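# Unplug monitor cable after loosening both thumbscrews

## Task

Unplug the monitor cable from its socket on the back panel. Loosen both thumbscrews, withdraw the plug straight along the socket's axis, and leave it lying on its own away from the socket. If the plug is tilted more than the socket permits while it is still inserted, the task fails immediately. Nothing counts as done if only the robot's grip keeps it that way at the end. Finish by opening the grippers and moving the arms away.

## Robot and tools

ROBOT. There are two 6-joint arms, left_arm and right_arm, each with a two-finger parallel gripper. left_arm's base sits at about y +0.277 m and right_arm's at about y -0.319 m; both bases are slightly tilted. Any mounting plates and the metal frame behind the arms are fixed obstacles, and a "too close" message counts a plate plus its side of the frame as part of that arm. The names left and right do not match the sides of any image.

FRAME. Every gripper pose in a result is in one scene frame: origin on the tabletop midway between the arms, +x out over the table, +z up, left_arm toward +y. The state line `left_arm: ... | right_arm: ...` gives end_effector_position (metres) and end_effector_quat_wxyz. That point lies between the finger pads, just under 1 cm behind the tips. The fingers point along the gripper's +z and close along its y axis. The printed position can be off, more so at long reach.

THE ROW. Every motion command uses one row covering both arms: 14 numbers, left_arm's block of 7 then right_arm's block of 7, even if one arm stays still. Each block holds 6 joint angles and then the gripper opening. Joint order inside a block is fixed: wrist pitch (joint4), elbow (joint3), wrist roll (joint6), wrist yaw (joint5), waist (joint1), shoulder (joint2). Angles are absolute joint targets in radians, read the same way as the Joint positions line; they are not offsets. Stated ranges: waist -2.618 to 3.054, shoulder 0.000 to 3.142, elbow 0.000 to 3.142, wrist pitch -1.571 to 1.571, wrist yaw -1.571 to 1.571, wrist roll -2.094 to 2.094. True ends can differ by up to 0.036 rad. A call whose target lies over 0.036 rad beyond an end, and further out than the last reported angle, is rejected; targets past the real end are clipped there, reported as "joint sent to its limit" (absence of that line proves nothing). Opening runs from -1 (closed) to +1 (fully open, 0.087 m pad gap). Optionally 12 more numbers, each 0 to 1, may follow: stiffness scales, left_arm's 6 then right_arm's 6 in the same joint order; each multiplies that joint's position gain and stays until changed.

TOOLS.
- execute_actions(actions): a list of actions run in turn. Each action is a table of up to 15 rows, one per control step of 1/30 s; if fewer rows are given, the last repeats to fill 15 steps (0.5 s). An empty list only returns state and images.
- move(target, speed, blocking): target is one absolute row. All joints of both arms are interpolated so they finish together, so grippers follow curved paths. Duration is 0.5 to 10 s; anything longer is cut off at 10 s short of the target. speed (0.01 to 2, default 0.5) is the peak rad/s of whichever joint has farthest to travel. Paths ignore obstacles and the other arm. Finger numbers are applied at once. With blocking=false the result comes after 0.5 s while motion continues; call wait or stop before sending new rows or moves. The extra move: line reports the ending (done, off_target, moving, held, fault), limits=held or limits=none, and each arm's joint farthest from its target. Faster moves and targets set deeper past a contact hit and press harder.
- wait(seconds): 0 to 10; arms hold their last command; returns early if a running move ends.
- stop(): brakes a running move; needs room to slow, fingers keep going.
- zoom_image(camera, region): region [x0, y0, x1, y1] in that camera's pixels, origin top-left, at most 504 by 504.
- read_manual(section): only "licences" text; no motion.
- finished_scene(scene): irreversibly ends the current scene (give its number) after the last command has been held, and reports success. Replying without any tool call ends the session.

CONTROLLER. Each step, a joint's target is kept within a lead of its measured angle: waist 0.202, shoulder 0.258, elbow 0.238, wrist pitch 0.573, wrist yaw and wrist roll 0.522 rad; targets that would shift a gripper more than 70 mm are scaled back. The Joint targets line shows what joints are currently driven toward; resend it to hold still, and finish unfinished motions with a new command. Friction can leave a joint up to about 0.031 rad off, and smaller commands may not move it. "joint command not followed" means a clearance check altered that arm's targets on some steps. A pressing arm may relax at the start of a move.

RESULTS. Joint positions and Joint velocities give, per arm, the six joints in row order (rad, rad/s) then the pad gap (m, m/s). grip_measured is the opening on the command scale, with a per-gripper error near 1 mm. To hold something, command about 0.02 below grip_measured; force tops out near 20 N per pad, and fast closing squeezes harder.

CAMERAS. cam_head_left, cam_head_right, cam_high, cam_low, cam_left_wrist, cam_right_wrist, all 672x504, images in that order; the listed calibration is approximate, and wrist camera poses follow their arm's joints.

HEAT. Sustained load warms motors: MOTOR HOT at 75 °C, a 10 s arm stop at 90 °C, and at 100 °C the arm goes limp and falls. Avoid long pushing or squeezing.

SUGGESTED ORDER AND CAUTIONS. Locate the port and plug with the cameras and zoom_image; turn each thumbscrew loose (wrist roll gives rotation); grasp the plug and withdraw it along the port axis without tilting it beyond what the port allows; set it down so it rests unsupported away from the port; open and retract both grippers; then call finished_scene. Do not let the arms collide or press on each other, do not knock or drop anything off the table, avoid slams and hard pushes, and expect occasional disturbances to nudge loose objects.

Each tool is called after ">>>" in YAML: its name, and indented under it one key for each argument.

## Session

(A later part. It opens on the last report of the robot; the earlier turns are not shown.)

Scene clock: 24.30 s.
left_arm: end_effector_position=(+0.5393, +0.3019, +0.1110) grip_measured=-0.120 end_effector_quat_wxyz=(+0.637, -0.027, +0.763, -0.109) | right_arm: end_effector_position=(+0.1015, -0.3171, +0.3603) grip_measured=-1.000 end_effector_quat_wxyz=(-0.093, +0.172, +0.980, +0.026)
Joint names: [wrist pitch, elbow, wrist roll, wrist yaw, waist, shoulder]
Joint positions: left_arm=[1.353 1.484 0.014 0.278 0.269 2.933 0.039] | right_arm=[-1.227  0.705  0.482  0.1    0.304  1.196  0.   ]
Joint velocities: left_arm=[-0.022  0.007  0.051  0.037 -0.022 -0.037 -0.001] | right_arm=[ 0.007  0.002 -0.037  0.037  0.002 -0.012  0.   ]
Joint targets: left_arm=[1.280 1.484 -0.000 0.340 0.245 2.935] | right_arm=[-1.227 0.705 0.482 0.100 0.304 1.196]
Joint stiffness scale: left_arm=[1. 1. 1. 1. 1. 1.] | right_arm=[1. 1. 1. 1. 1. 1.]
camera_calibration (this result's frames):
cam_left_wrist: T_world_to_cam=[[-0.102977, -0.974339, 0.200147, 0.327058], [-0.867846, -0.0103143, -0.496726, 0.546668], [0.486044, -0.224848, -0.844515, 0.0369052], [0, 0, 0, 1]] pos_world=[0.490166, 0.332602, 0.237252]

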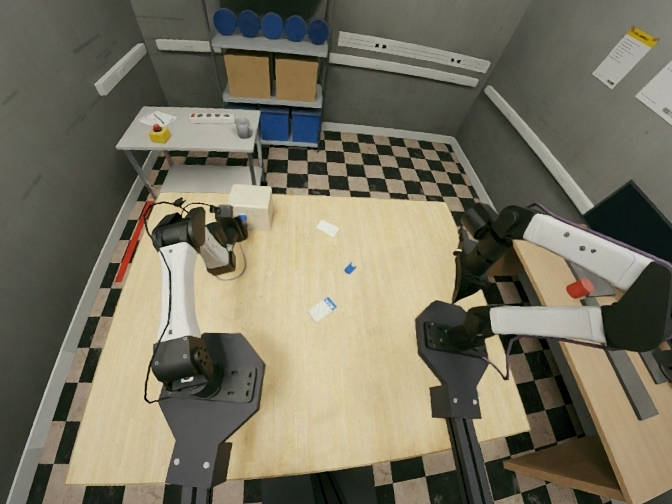

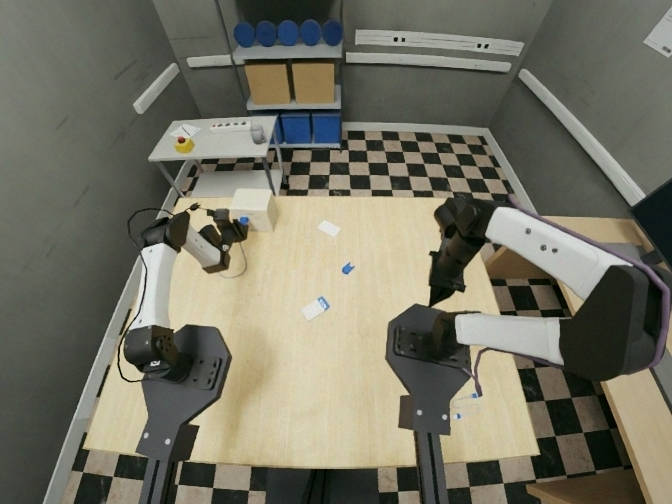

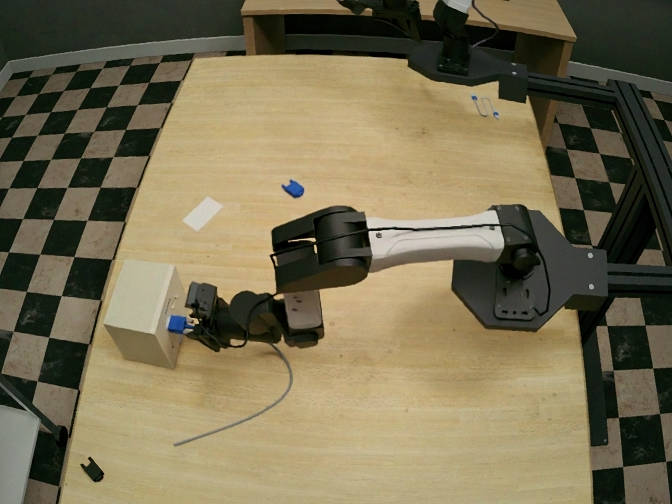

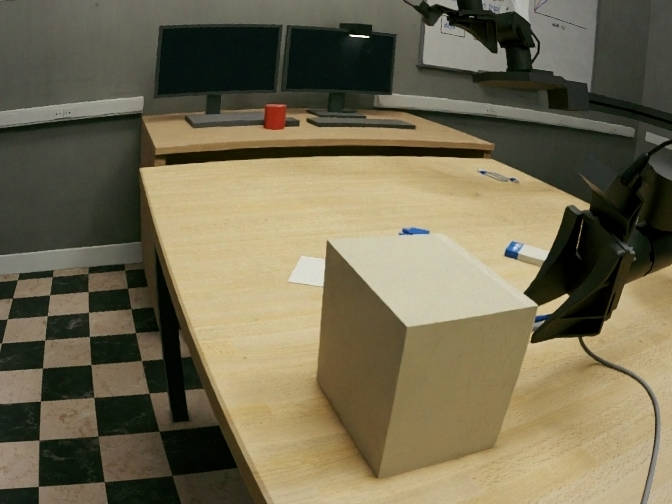

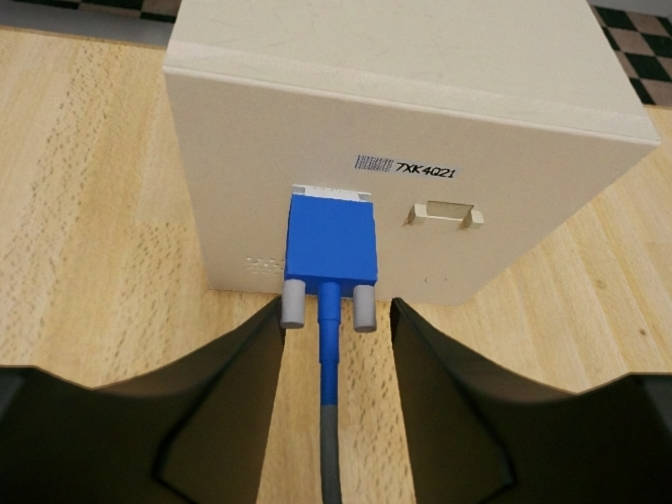

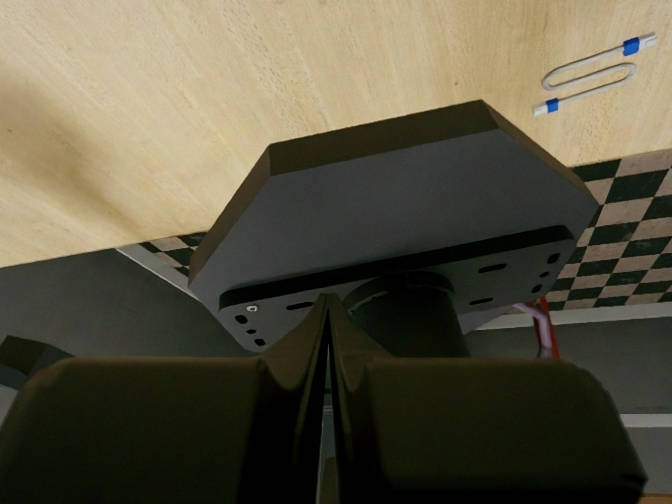

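>>> execute_actions:
  actions:
    - [[1.33,1.484,0,0.27,0.268,2.935,-0.12,-1.227,0.705,0.482,0.1,0.304,1.196,-1],[1.33,1.484,0,0.25,0.268,2.935,-0.12,-1.227,0.705,0.482,0.1,0.304,1.196,-1],[1.315,1.484,0,0.245,0.268,2.935,-0.12,-1.227,0.705,0.482,0.1,0.304,1.196,-1]]
    - [[1.315,1.484,0,0.22,0.275,2.935,-0.12,-1.227,0.705,0.482,0.1,0.304,1.196,-1],[1.315,1.484,0,0.21,0.28,2.935,-0.12,-1.227,0.705,0.482,0.1,0.304,1.196,-1],[1.315,1.484,0,0.20,0.285,2.935,-0.12,-1.227,0.705,0.482,0.1,0.304,1.196,-1],[1.315,1.484,0,0.19,0.29,2.935,-0.12,-1.227,0.705,0.482,0.1,0.304,1.196,-1],[1.315,1.484,0,0.18,0.29,2.935,-0.12,-1.227,0.705,0.482,0.1,0.304,1.196,-1]]

>>> execute_actions:
  actions:
    - [[1.35,1.484,0,0.18,0.29,2.935,-0.12,-1.227,0.705,0.482,0.1,0.304,1.196,-1],[1.36,1.484,0,0.18,0.29,2.935,-0.12,-1.227,0.705,0.482,0.1,0.304,1.196,-1],[1.37,1.484,0,0.18,0.29,2.935,-0.12,-1.227,0.705,0.482,0.1,0.304,1.196,-1],[1.38,1.484,0,0.18,0.29,2.935,-0.12,-1.227,0.705,0.482,0.1,0.304,1.196,-1],[1.39,1.484,0,0.18,0.29,2.935,-0.12,-1.227,0.705,0.482,0.1,0.304,1.196,-1],[1.40,1.484,0,0.18,0.29,2.935,-0.12,-1.227,0.705,0.482,0.1,0.304,1.196,-1],[1.41,1.484,0,0.18,0.29,2.935,-0.12,-1.227,0.705,0.482,0.1,0.304,1.196,-1],[1.42,1.484,0,0.18,0.29,2.935,-0.12,-1.227,0.705,0.482,0.1,0.304,1.196,-1],[1.43,1.484,0,0.18,0.29,2.935,-0.12,-1.227,0.705,0.482,0.1,0.304,1.196,-1],[1.44,1.484,0,0.18,0.29,2.935,-0.12,-1.227,0.705,0.482,0.1,0.304,1.196,-1]]
    - [[1.44,1.484,0,0.18,0.29,2.935,-0.12,-1.227,0.705,0.482,0.1,0.304,1.196,-1]]

>>> zoom_image:
  camera: "cam_left_wrist"
  region: [230, 180, 450, 380]

Scene clock: 26.80 s.
left_arm: end_effector_position=(+0.5380, +0.3095, +0.1050) grip_measured=-0.120 end_effector_quat_wxyz=(+0.628, -0.049, +0.771, -0.098) | right_arm: end_effector_position=(+0.1015, -0.3171, +0.3603) grip_measured=-1.000 end_effector_quat_wxyz=(-0.093, +0.172, +0.980, +0.026)
Joint names: [wrist pitch, elbow, wrist roll, wrist yaw, waist, shoulder]
Joint positions: left_arm=[ 1.334  1.484 -0.002  0.234  0.272  2.933  0.038] | right_arm=[-1.227  0.705  0.482  0.1    0.304  1.196  0.   ]
Joint velocities: left_arm=[-0.022 -0.007 -0.051 -0.022 -0.002 -0.012 -0.001] | right_arm=[-0.037 -0.002  0.095 -0.081 -0.002 -0.017  0.   ]
Joint targets: left_arm=[1.315 1.484 0.000 0.180 0.290 2.935] | right_arm=[-1.227 0.705 0.482 0.100 0.304 1.196]
Joint stiffness scale: left_arm=[1. 1. 1. 1. 1. 1.] | right_arm=[1. 1. 1. 1. 1. 1.]
camera_calibration (this result's frames):
cam_left_wrist: T_world_to_cam=[[-0.0530176, -0.975718, 0.212517, 0.307834], [-0.880444, -0.0547412, -0.470979, 0.560411], [0.471176, -0.21208, -0.856163, 0.039484], [0, 0, 0, 1]] pos_world=[0.491127, 0.33941, 0.232326]

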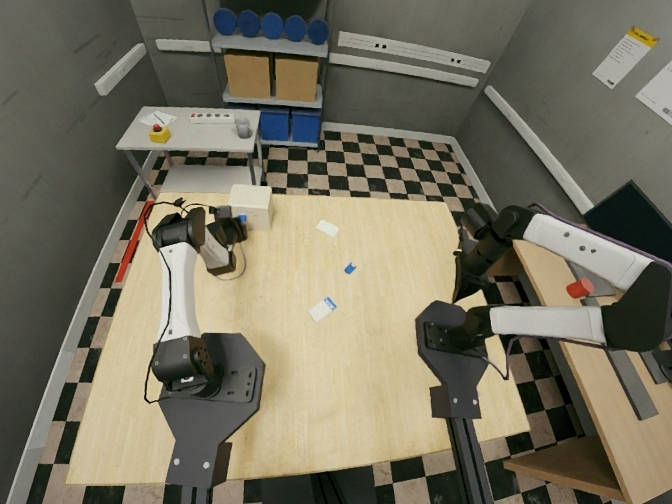

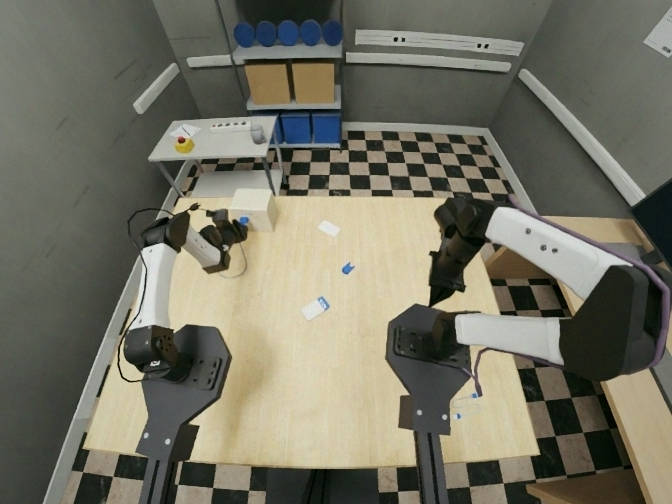

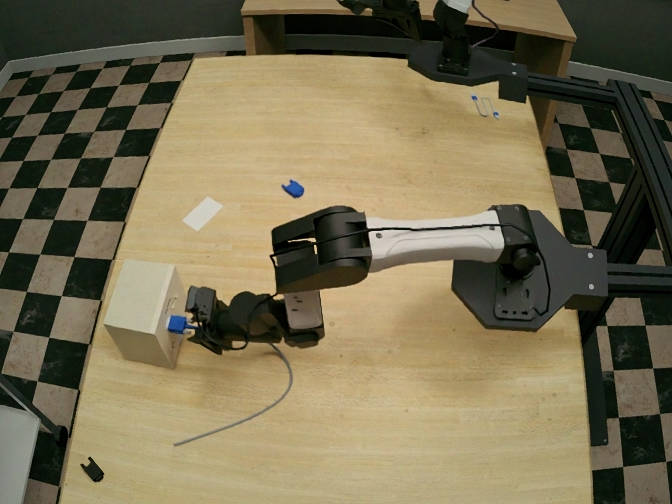

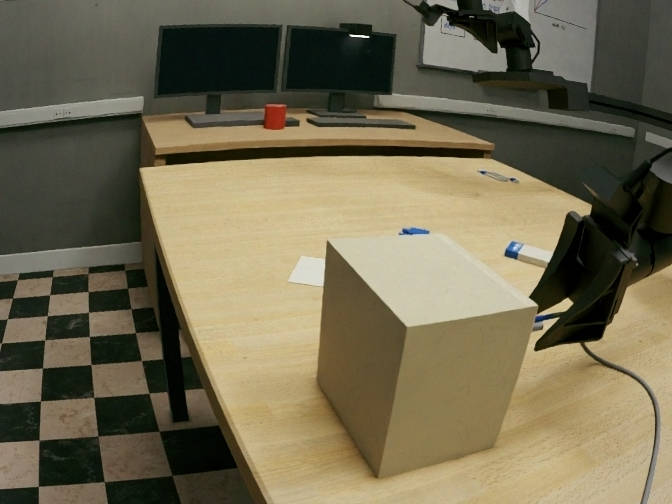

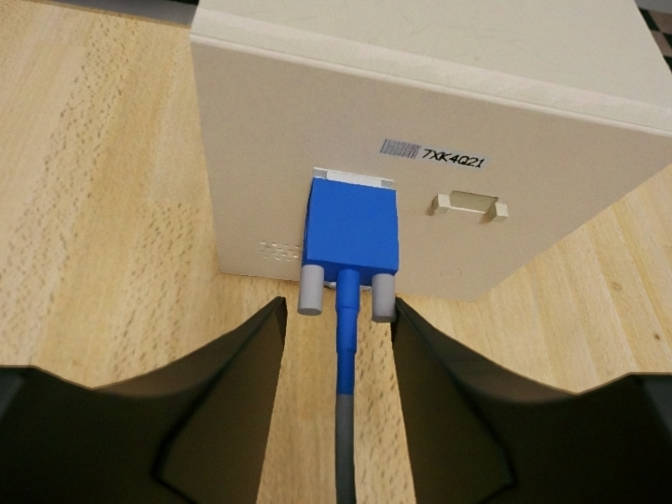

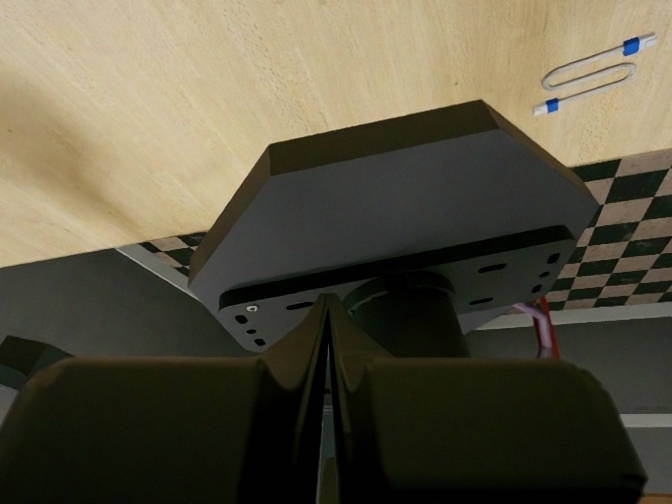

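Scene clock: 27.80 s.
left_arm: end_effector_position=(+0.5430, +0.3124, +0.1187) grip_measured=-0.120 end_effector_quat_wxyz=(+0.650, -0.049, +0.752, -0.094) | right_arm: end_effector_position=(+0.1015, -0.3171, +0.3603) grip_measured=-1.000 end_effector_quat_wxyz=(-0.093, +0.172, +0.980, +0.026)
Joint names: [wrist pitch, elbow, wrist roll, wrist yaw, waist, shoulder]
Joint positions: left_arm=[ 1.394  1.484 -0.009  0.234  0.272  2.933  0.038] | right_arm=[-1.227  0.705  0.482  0.1    0.304  1.196  0.   ]
Joint velocities: left_arm=[-0.007  0.002 -0.051 -0.066 -0.017 -0.002 -0.001] | right_arm=[ 0.022  0.002  0.022  0.022 -0.007  0.002  0.   ]
Joint targets: left_arm=[1.440 1.484 0.000 0.180 0.290 2.935] | right_arm=[-1.227 0.705 0.482 0.100 0.304 1.196]
Joint stiffness scale: left_arm=[1. 1. 1. 1. 1. 1.] | right_arm=[1. 1. 1. 1. 1. 1.]
camera_calibration (this result's frames):
cam_left_wrist: T_world_to_cam=[[-0.0546447, -0.9772, 0.205167, 0.310249], [-0.851247, -0.0618082, -0.521112, 0.563731], [0.521912, -0.203124, -0.828462, 0.0158156], [0, 0, 0, 1]] pos_world=[0.488573, 0.341231, 0.243216]

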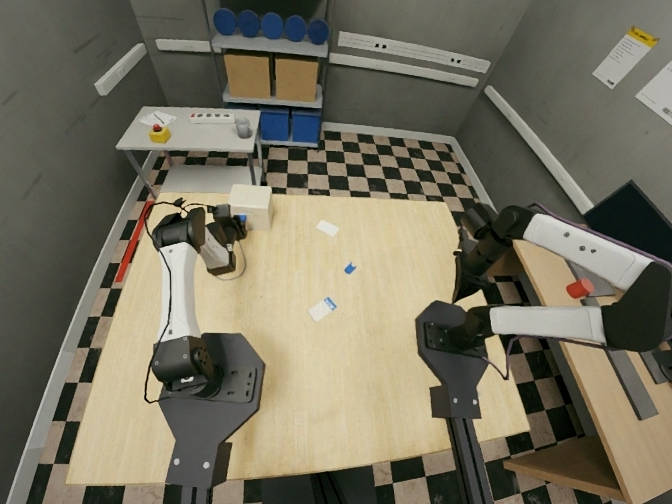

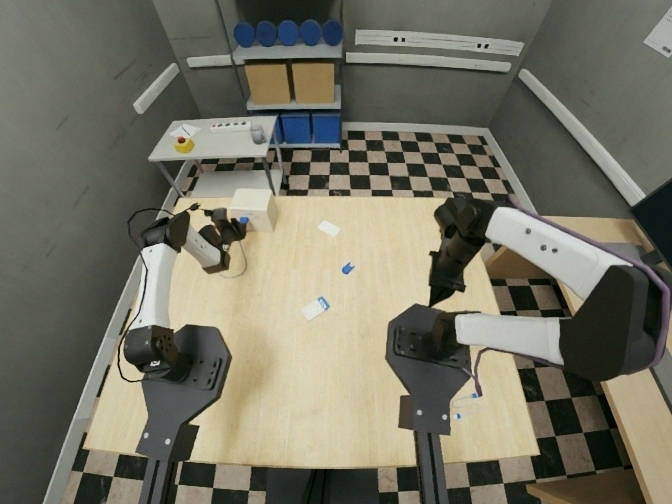

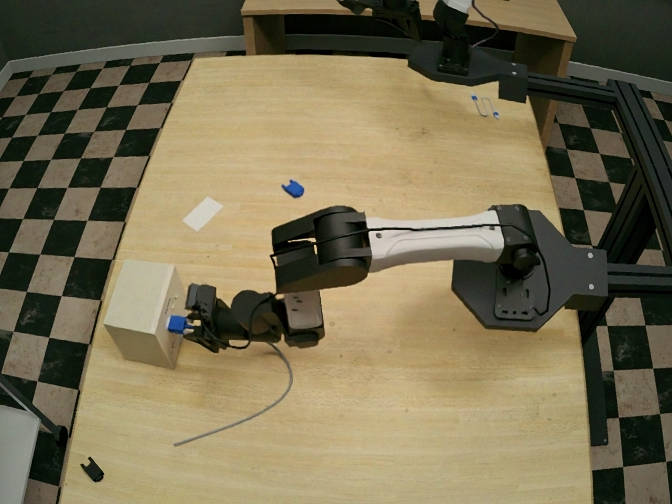

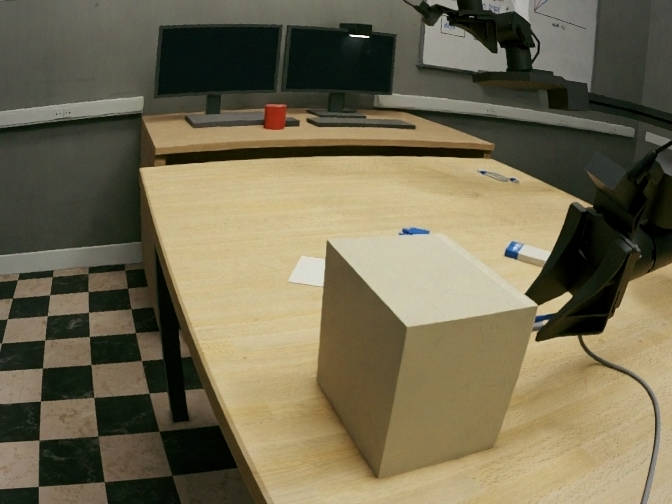

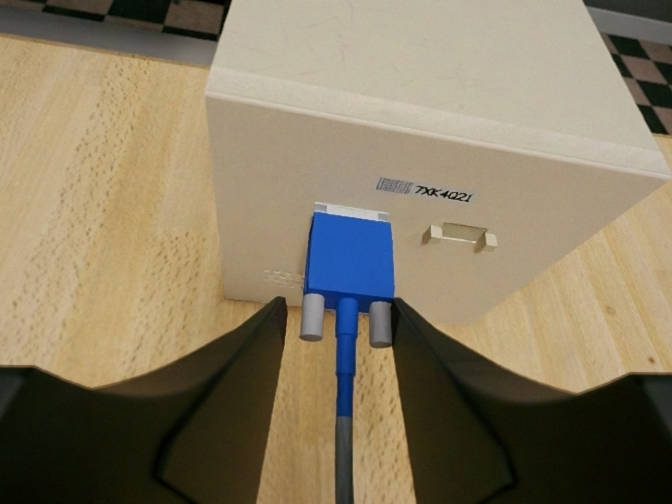

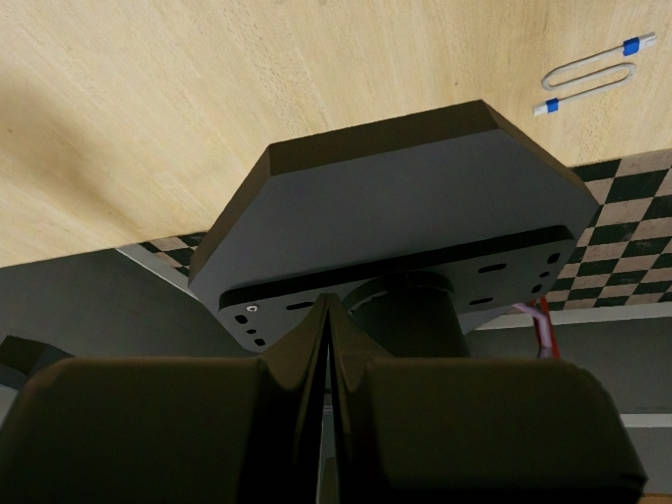

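Region (230, 180, 450, 380) of cam_left_wrist's 672x504 image, scaled by 2.291, with more detail than that image has; it fills the top 458 rows of this view, and the rest is white.

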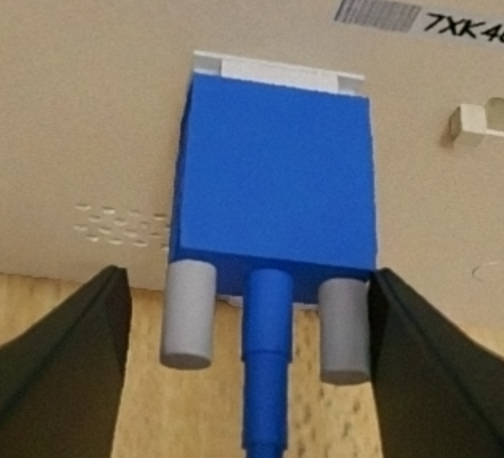

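>>> execute_actions:
  actions:
    - [[1.415,1.484,0,0.27,0.268,2.935,-0.12,-1.227,0.705,0.482,0.1,0.304,1.196,-1]]
    - [[1.415,1.484,0,0.31,0.255,2.935,-0.12,-1.227,0.705,0.482,0.1,0.304,1.196,-1],[1.415,1.484,0,0.34,0.245,2.935,-0.12,-1.227,0.705,0.482,0.1,0.304,1.196,-1]]
    - [[1.37,1.484,0,0.34,0.245,2.935,-0.12,-1.227,0.705,0.482,0.1,0.304,1.196,-1],[1.35,1.484,0,0.34,0.245,2.935,-0.12,-1.227,0.705,0.482,0.1,0.304,1.196,-1],[1.33,1.484,0,0.34,0.245,2.935,-0.12,-1.227,0.705,0.482,0.1,0.304,1.196,-1],[1.32,1.484,0,0.34,0.245,2.935,-0.12,-1.227,0.705,0.482,0.1,0.304,1.196,-1],[1.31,1.484,0,0.34,0.245,2.935,-0.12,-1.227,0.705,0.482,0.1,0.304,1.196,-1],[1.30,1.484,0,0.34,0.245,2.935,-0.12,-1.227,0.705,0.482,0.1,0.304,1.196,-1],[1.29,1.484,0,0.34,0.245,2.935,-0.12,-1.227,0.705,0.482,0.1,0.304,1.196,-1],[1.28,1.484,0,0.34,0.245,2.935,-0.12,-1.227,0.705,0.482,0.1,0.304,1.196,-1]]
    - [[1.315,1.484,0,0.245,0.268,2.935,-0.12,-1.227,0.705,0.482,0.1,0.304,1.196,-1]]
    - [[1.315,1.484,0,0.21,0.28,2.935,-0.12,-1.227,0.705,0.482,0.1,0.304,1.196,-1],[1.315,1.484,0,0.18,0.29,2.935,-0.12,-1.227,0.705,0.482,0.1,0.304,1.196,-1]]
    - [[1.36,1.484,0,0.18,0.29,2.935,-0.12,-1.227,0.705,0.482,0.1,0.304,1.196,-1],[1.38,1.484,0,0.18,0.29,2.935,-0.12,-1.227,0.705,0.482,0.1,0.304,1.196,-1],[1.39,1.484,0,0.18,0.29,2.935,-0.12,-1.227,0.705,0.482,0.1,0.304,1.196,-1],[1.40,1.484,0,0.18,0.29,2.935,-0.12,-1.227,0.705,0.482,0.1,0.304,1.196,-1],[1.41,1.484,0,0.18,0.29,2.935,-0.12,-1.227,0.705,0.482,0.1,0.304,1.196,-1],[1.42,1.484,0,0.18,0.29,2.935,-0.12,-1.227,0.705,0.482,0.1,0.304,1.196,-1],[1.43,1.484,0,0.18,0.29,2.935,-0.12,-1.227,0.705,0.482,0.1,0.304,1.196,-1],[1.44,1.484,0,0.18,0.29,2.935,-0.12,-1.227,0.705,0.482,0.1,0.304,1.196,-1]]
    - [[1.415,1.484,0,0.27,0.268,2.935,-0.12,-1.227,0.705,0.482,0.1,0.304,1.196,-1]]
    - [[1.415,1.484,0,0.31,0.255,2.935,-0.12,-1.227,0.705,0.482,0.1,0.304,1.196,-1],[1.415,1.484,0,0.34,0.245,2.935,-0.12,-1.227,0.705,0.482,0.1,0.304,1.196,-1]]
    - [[1.37,1.484,0,0.34,0.245,2.935,-0.12,-1.227,0.705,0.482,0.1,0.304,1.196,-1],[1.35,1.484,0,0.34,0.245,2.935,-0.12,-1.227,0.705,0.482,0.1,0.304,1.196,-1],[1.33,1.484,0,0.34,0.245,2.935,-0.12,-1.227,0.705,0.482,0.1,0.304,1.196,-1],[1.32,1.484,0,0.34,0.245,2.935,-0.12,-1.227,0.705,0.482,0.1,0.304,1.196,-1],[1.31,1.484,0,0.34,0.245,2.935,-0.12,-1.227,0.705,0.482,0.1,0.304,1.196,-1],[1.30,1.484,0,0.34,0.245,2.935,-0.12,-1.227,0.705,0.482,0.1,0.304,1.196,-1],[1.29,1.484,0,0.34,0.245,2.935,-0.12,-1.227,0.705,0.482,0.1,0.304,1.196,-1],[1.28,1.484,0,0.34,0.245,2.935,-0.12,-1.227,0.705,0.482,0.1,0.304,1.196,-1]]
    - [[1.315,1.484,0,0.245,0.268,2.935,-0.12,-1.227,0.705,0.482,0.1,0.304,1.196,-1]]
    - [[1.315,1.484,0,0.21,0.28,2.935,-0.12,-1.227,0.705,0.482,0.1,0.304,1.196,-1],[1.315,1.484,0,0.18,0.29,2.935,-0.12,-1.227,0.705,0.482,0.1,0.304,1.196,-1]]
    - [[1.36,1.484,0,0.18,0.29,2.935,-0.12,-1.227,0.705,0.482,0.1,0.304,1.196,-1],[1.38,1.484,0,0.18,0.29,2.935,-0.12,-1.227,0.705,0.482,0.1,0.304,1.196,-1],[1.39,1.484,0,0.18,0.29,2.935,-0.12,-1.227,0.705,0.482,0.1,0.304,1.196,-1],[1.40,1.484,0,0.18,0.29,2.935,-0.12,-1.227,0.705,0.482,0.1,0.304,1.196,-1],[1.41,1.484,0,0.18,0.29,2.935,-0.12,-1.227,0.705,0.482,0.1,0.304,1.196,-1],[1.42,1.484,0,0.18,0.29,2.935,-0.12,-1.227,0.705,0.482,0.1,0.304,1.196,-1],[1.43,1.484,0,0.18,0.29,2.935,-0.12,-1.227,0.705,0.482,0.1,0.304,1.196,-1],[1.44,1.484,0,0.18,0.29,2.935,-0.12,-1.227,0.705,0.482,0.1,0.304,1.196,-1]]

>>> zoom_image:
  camera: "cam_left_wrist"
  region: [230, 180, 450, 380]

Scene clock: 35.80 s.
left_arm: end_effector_position=(+0.5426, +0.3122, +0.1174) grip_measured=-0.120 end_effector_quat_wxyz=(+0.648, -0.048, +0.754, -0.095) | right_arm: end_effector_position=(+0.1015, -0.3171, +0.3603) grip_measured=-1.000 end_effector_quat_wxyz=(-0.093, +0.172, +0.980, +0.026)
Joint names: [wrist pitch, elbow, wrist roll, wrist yaw, waist, shoulder]
Joint positions: left_arm=[ 1.389  1.484 -0.007  0.234  0.272  2.933  0.038] | right_arm=[-1.227  0.705  0.482  0.1    0.304  1.196  0.   ]
Joint velocities: left_arm=[ 0.081  0.002  0.007  0.007 -0.007  0.007 -0.002] | right_arm=[ 0.051 -0.022  0.007 -0.022  0.002 -0.012  0.   ]
Joint targets: left_arm=[1.440 1.484 0.000 0.180 0.290 2.935] | right_arm=[-1.227 0.705 0.482 0.100 0.304 1.196]
Joint stiffness scale: left_arm=[1. 1. 1. 1. 1. 1.] | right_arm=[1. 1. 1. 1. 1. 1.]
camera_calibration (this result's frames):
cam_left_wrist: T_world_to_cam=[[-0.0546492, -0.977255, 0.204907, 0.31032], [-0.85394, -0.0606132, -0.516829, 0.563305], [0.517493, -0.203222, -0.831205, 0.0177086], [0, 0, 0, 1]] pos_world=[0.488824, 0.341004, 0.242265]

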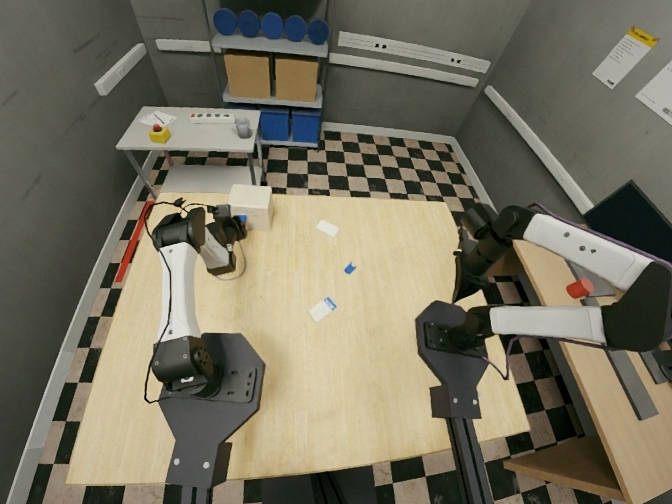

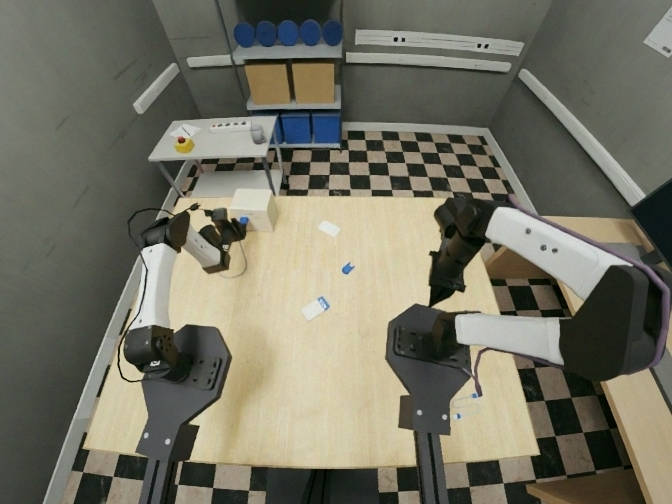

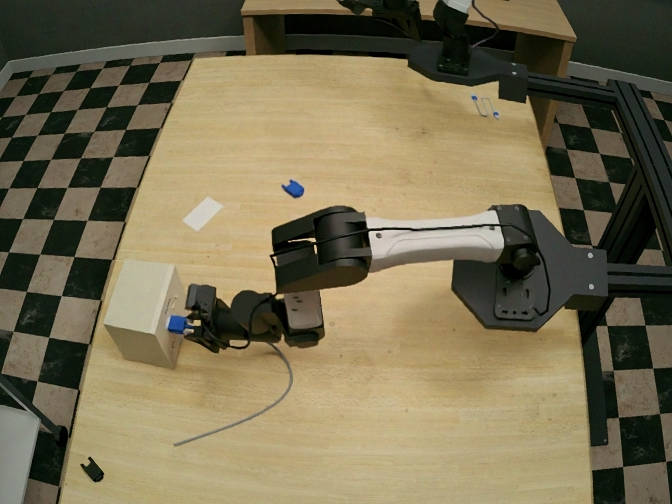

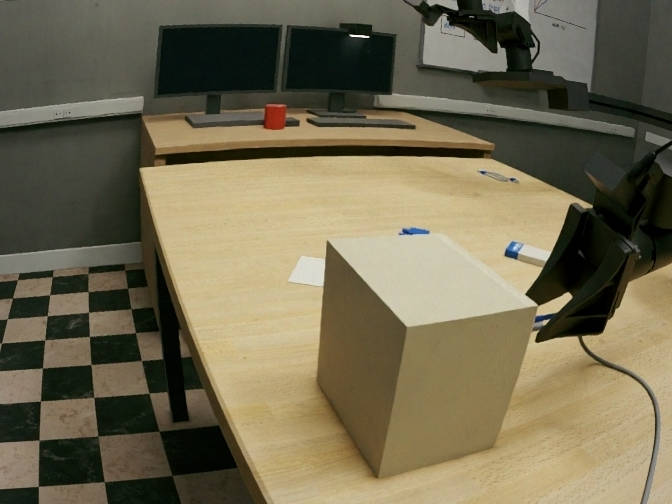

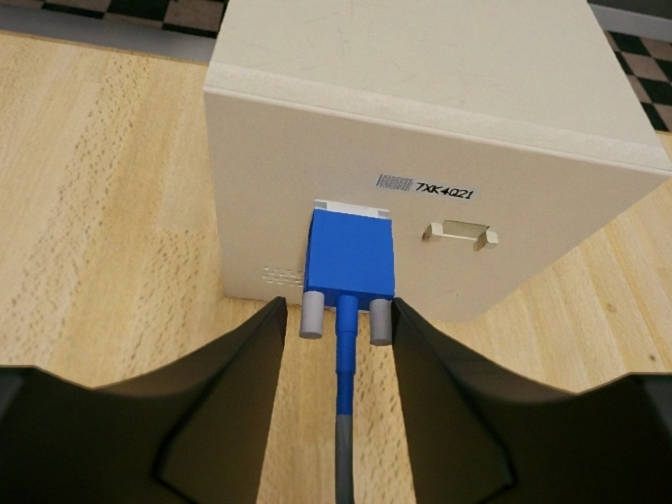

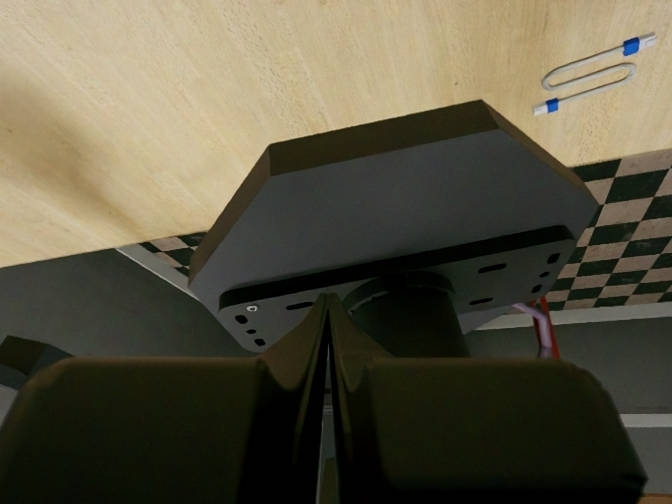

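Region (230, 180, 450, 380) of cam_left_wrist's 672x504 image, scaled by 2.291, with more detail than that image has; it fills the top 458 rows of this view, and the rest is white.

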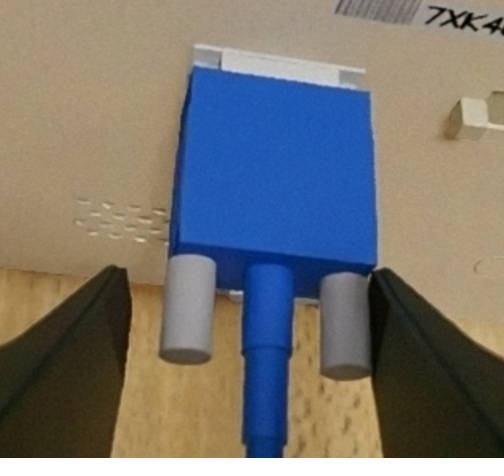

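>>> move:
  target: [1.329,1.484,0.46,0.321,0.246,2.935,0.2,-1.227,0.705,0.482,0.1,0.304,1.196,-1]
  speed: 0.4

>>> execute_actions:
  actions:
    - [[1.329,1.484,0.46,0.321,0.256,2.935,-0.15,-1.227,0.705,0.482,0.1,0.304,1.196,-1]]

>>> zoom_image:
  camera: "cam_left_wrist"
  region: [230, 180, 450, 380]

Scene clock: 39.37 s.
left_arm: end_effector_position=(+0.5424, +0.3050, +0.1130) grip_measured=+0.200 end_effector_quat_wxyz=(+0.648, +0.155, +0.746, +0.014) | right_arm: end_effector_position=(+0.1015, -0.3171, +0.3603) grip_measured=-1.000 end_effector_quat_wxyz=(-0.093, +0.172, +0.980, +0.026)
Joint names: [wrist pitch, elbow, wrist roll, wrist yaw, waist, shoulder]
Joint positions: left_arm=[1.349 1.484 0.453 0.31  0.254 2.933 0.052] | right_arm=[-1.227  0.705  0.482  0.1    0.304  1.196  0.   ]
Joint velocities: left_arm=[-0.022 -0.007 -0.007 -0.007  0.002 -0.002  0.001] | right_arm=[ 0.007 -0.027 -0.11   0.022 -0.012 -0.007  0.   ]
Joint targets: left_arm=[1.329 1.484 0.460 0.321 0.246 2.935] | right_arm=[-1.227 0.705 0.482 0.100 0.304 1.196]
Joint stiffness scale: left_arm=[1. 1. 1. 1. 1. 1.] | right_arm=[1. 1. 1. 1. 1. 1.]
move: done; limits=none; left_arm: farthest joint: the wrist pitch, 0.020 radians from its target (0.065 radians at the start); right_arm: farthest joint: the waist, 0.000 radians from its target (0.000 radians at the start)
camera_calibration (this result's frames):
cam_left_wrist: T_world_to_cam=[[-0.217108, -0.950508, -0.22226, 0.432432], [-0.813409, 0.302038, -0.497131, 0.425596], [0.539657, 0.0728574, -0.838726, -0.0827394], [0, 0, 0, 1]] pos_world=[0.484718, 0.288512, 0.238293]

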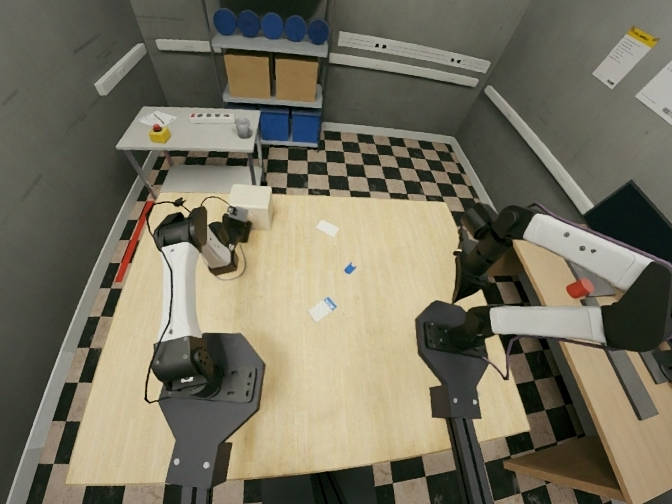

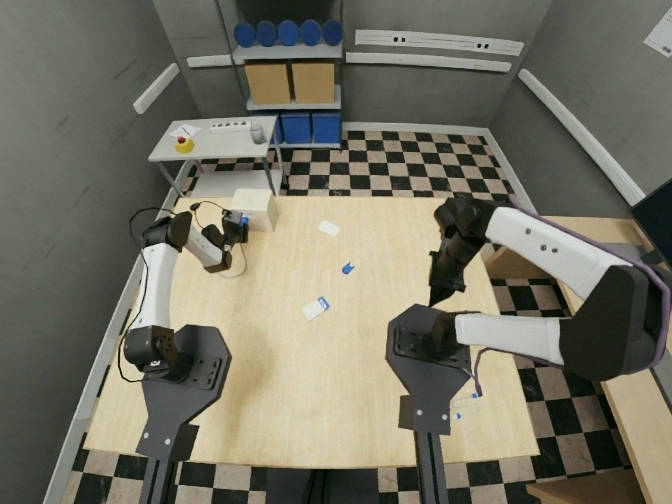

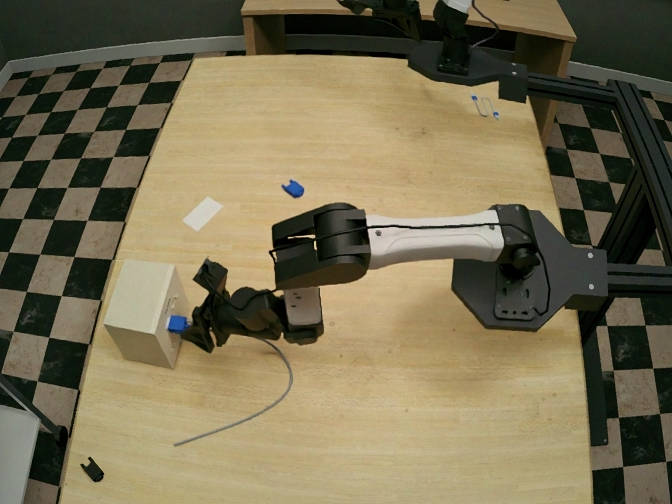

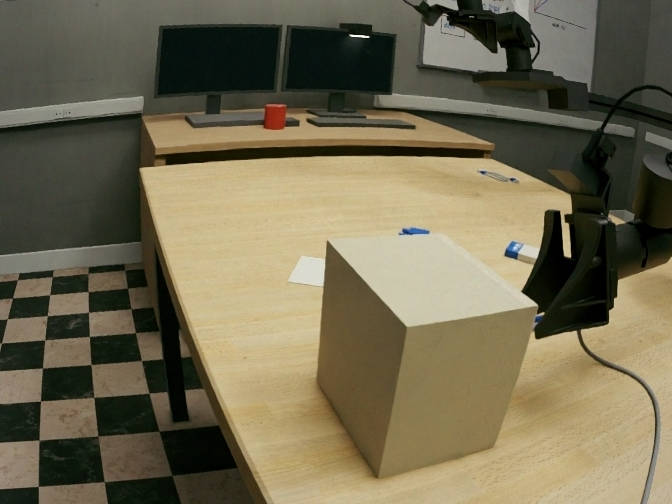

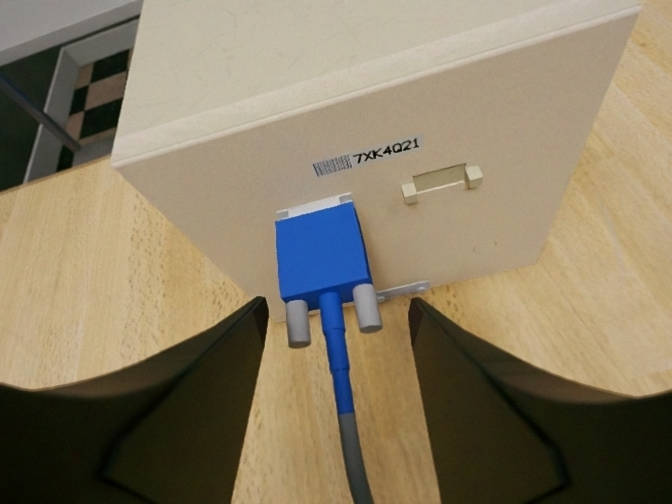

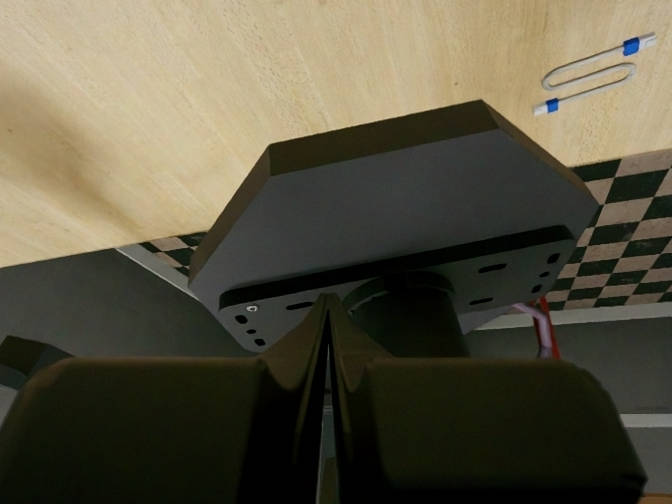

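Scene clock: 39.87 s.
left_arm: end_effector_position=(+0.5424, +0.3057, +0.1129) grip_measured=-0.150 end_effector_quat_wxyz=(+0.648, +0.156, +0.745, +0.016) | right_arm: end_effector_position=(+0.1015, -0.3171, +0.3603) grip_measured=-1.000 end_effector_quat_wxyz=(-0.093, +0.172, +0.980, +0.026)
Joint names: [wrist pitch, elbow, wrist roll, wrist yaw, waist, shoulder]
Joint positions: left_arm=[1.349 1.484 0.457 0.31  0.254 2.933 0.037] | right_arm=[-1.227  0.705  0.482  0.1    0.304  1.196  0.   ]
Joint velocities: left_arm=[ 0.037  0.002 -0.051 -0.051 -0.017 -0.007  0.   ] | right_arm=[-0.051 -0.017  0.051  0.007 -0.007 -0.017  0.   ]
Joint targets: left_arm=[1.329 1.484 0.460 0.321 0.256 2.935] | right_arm=[-1.227 0.705 0.482 0.100 0.304 1.196]
Joint stiffness scale: left_arm=[1. 1. 1. 1. 1. 1.] | right_arm=[1. 1. 1. 1. 1. 1.]
camera_calibration (this result's frames):
cam_left_wrist: T_world_to_cam=[[-0.216897, -0.949594, -0.226333, 0.433079], [-0.813127, 0.304035, -0.496374, 0.42453], [0.540167, 0.0763758, -0.838085, -0.084236], [0, 0, 0, 1]] pos_world=[0.484632, 0.288611, 0.238149]

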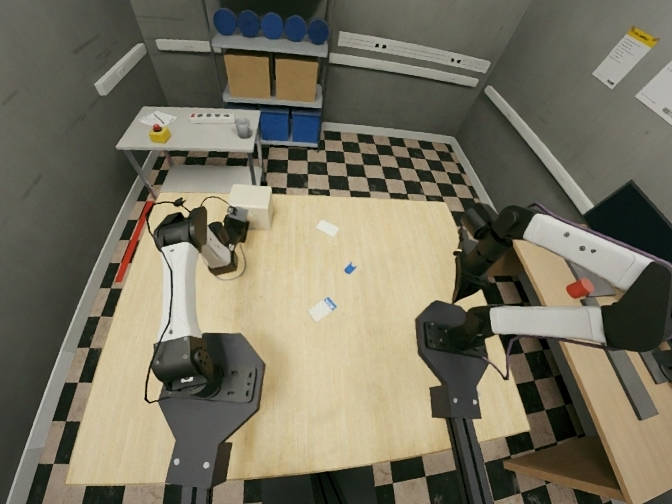

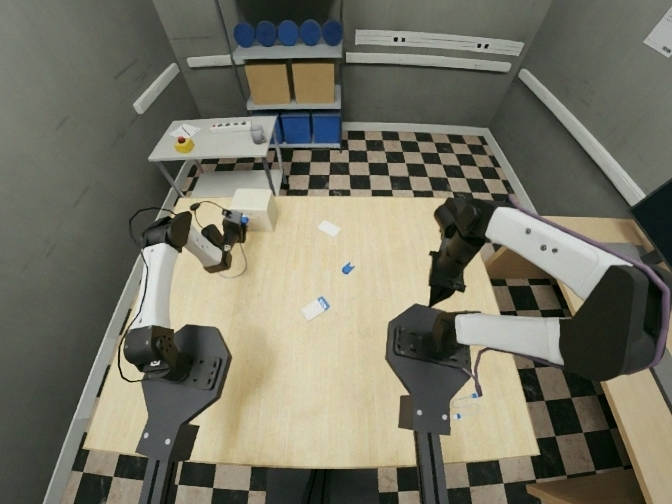

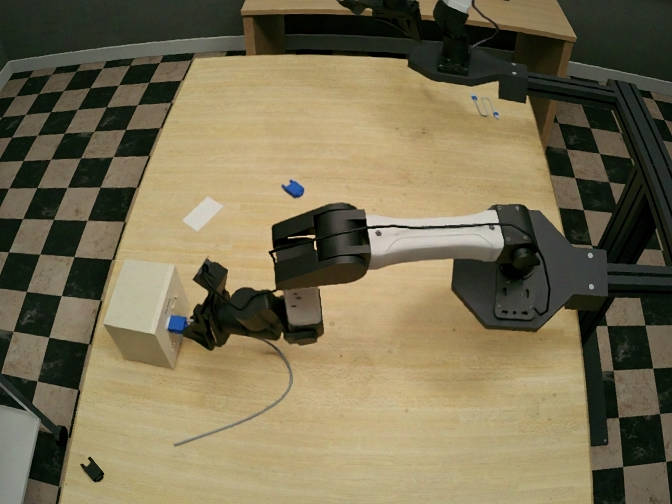

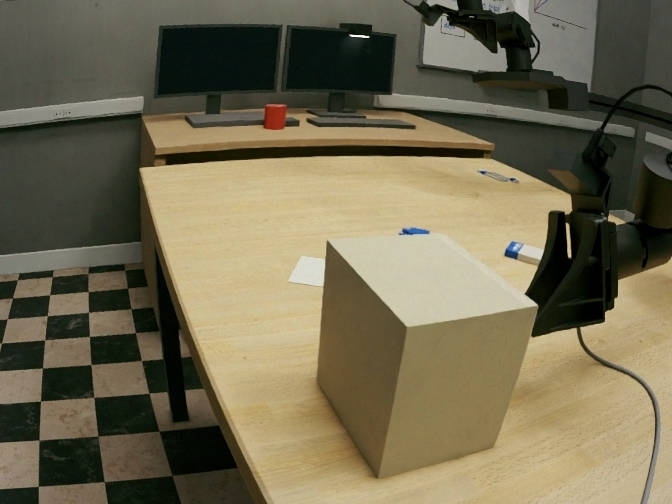

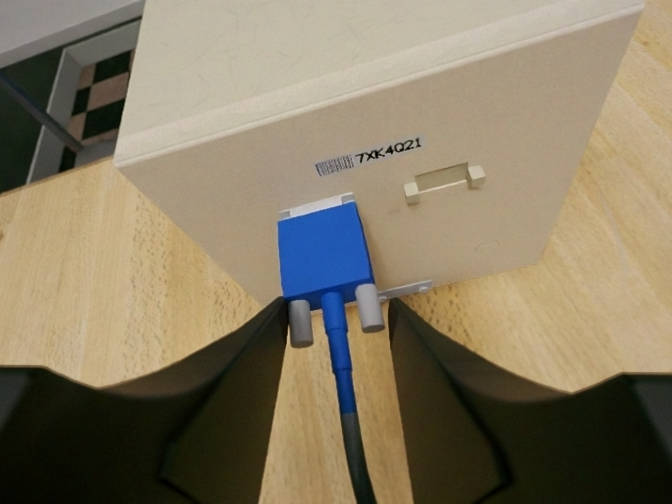

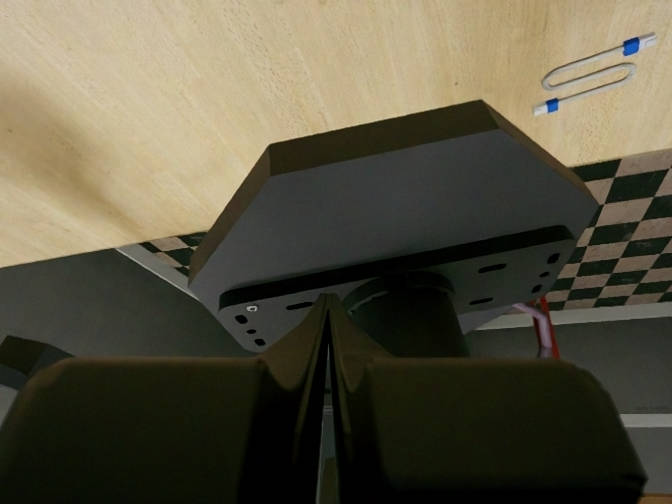

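Region (230, 180, 450, 380) of cam_left_wrist's 672x504 image, scaled by 2.291, with more detail than that image has; it fills the top 458 rows of this view, and the rest is white.

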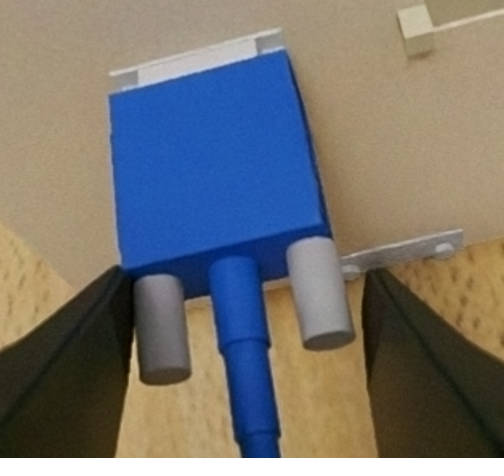

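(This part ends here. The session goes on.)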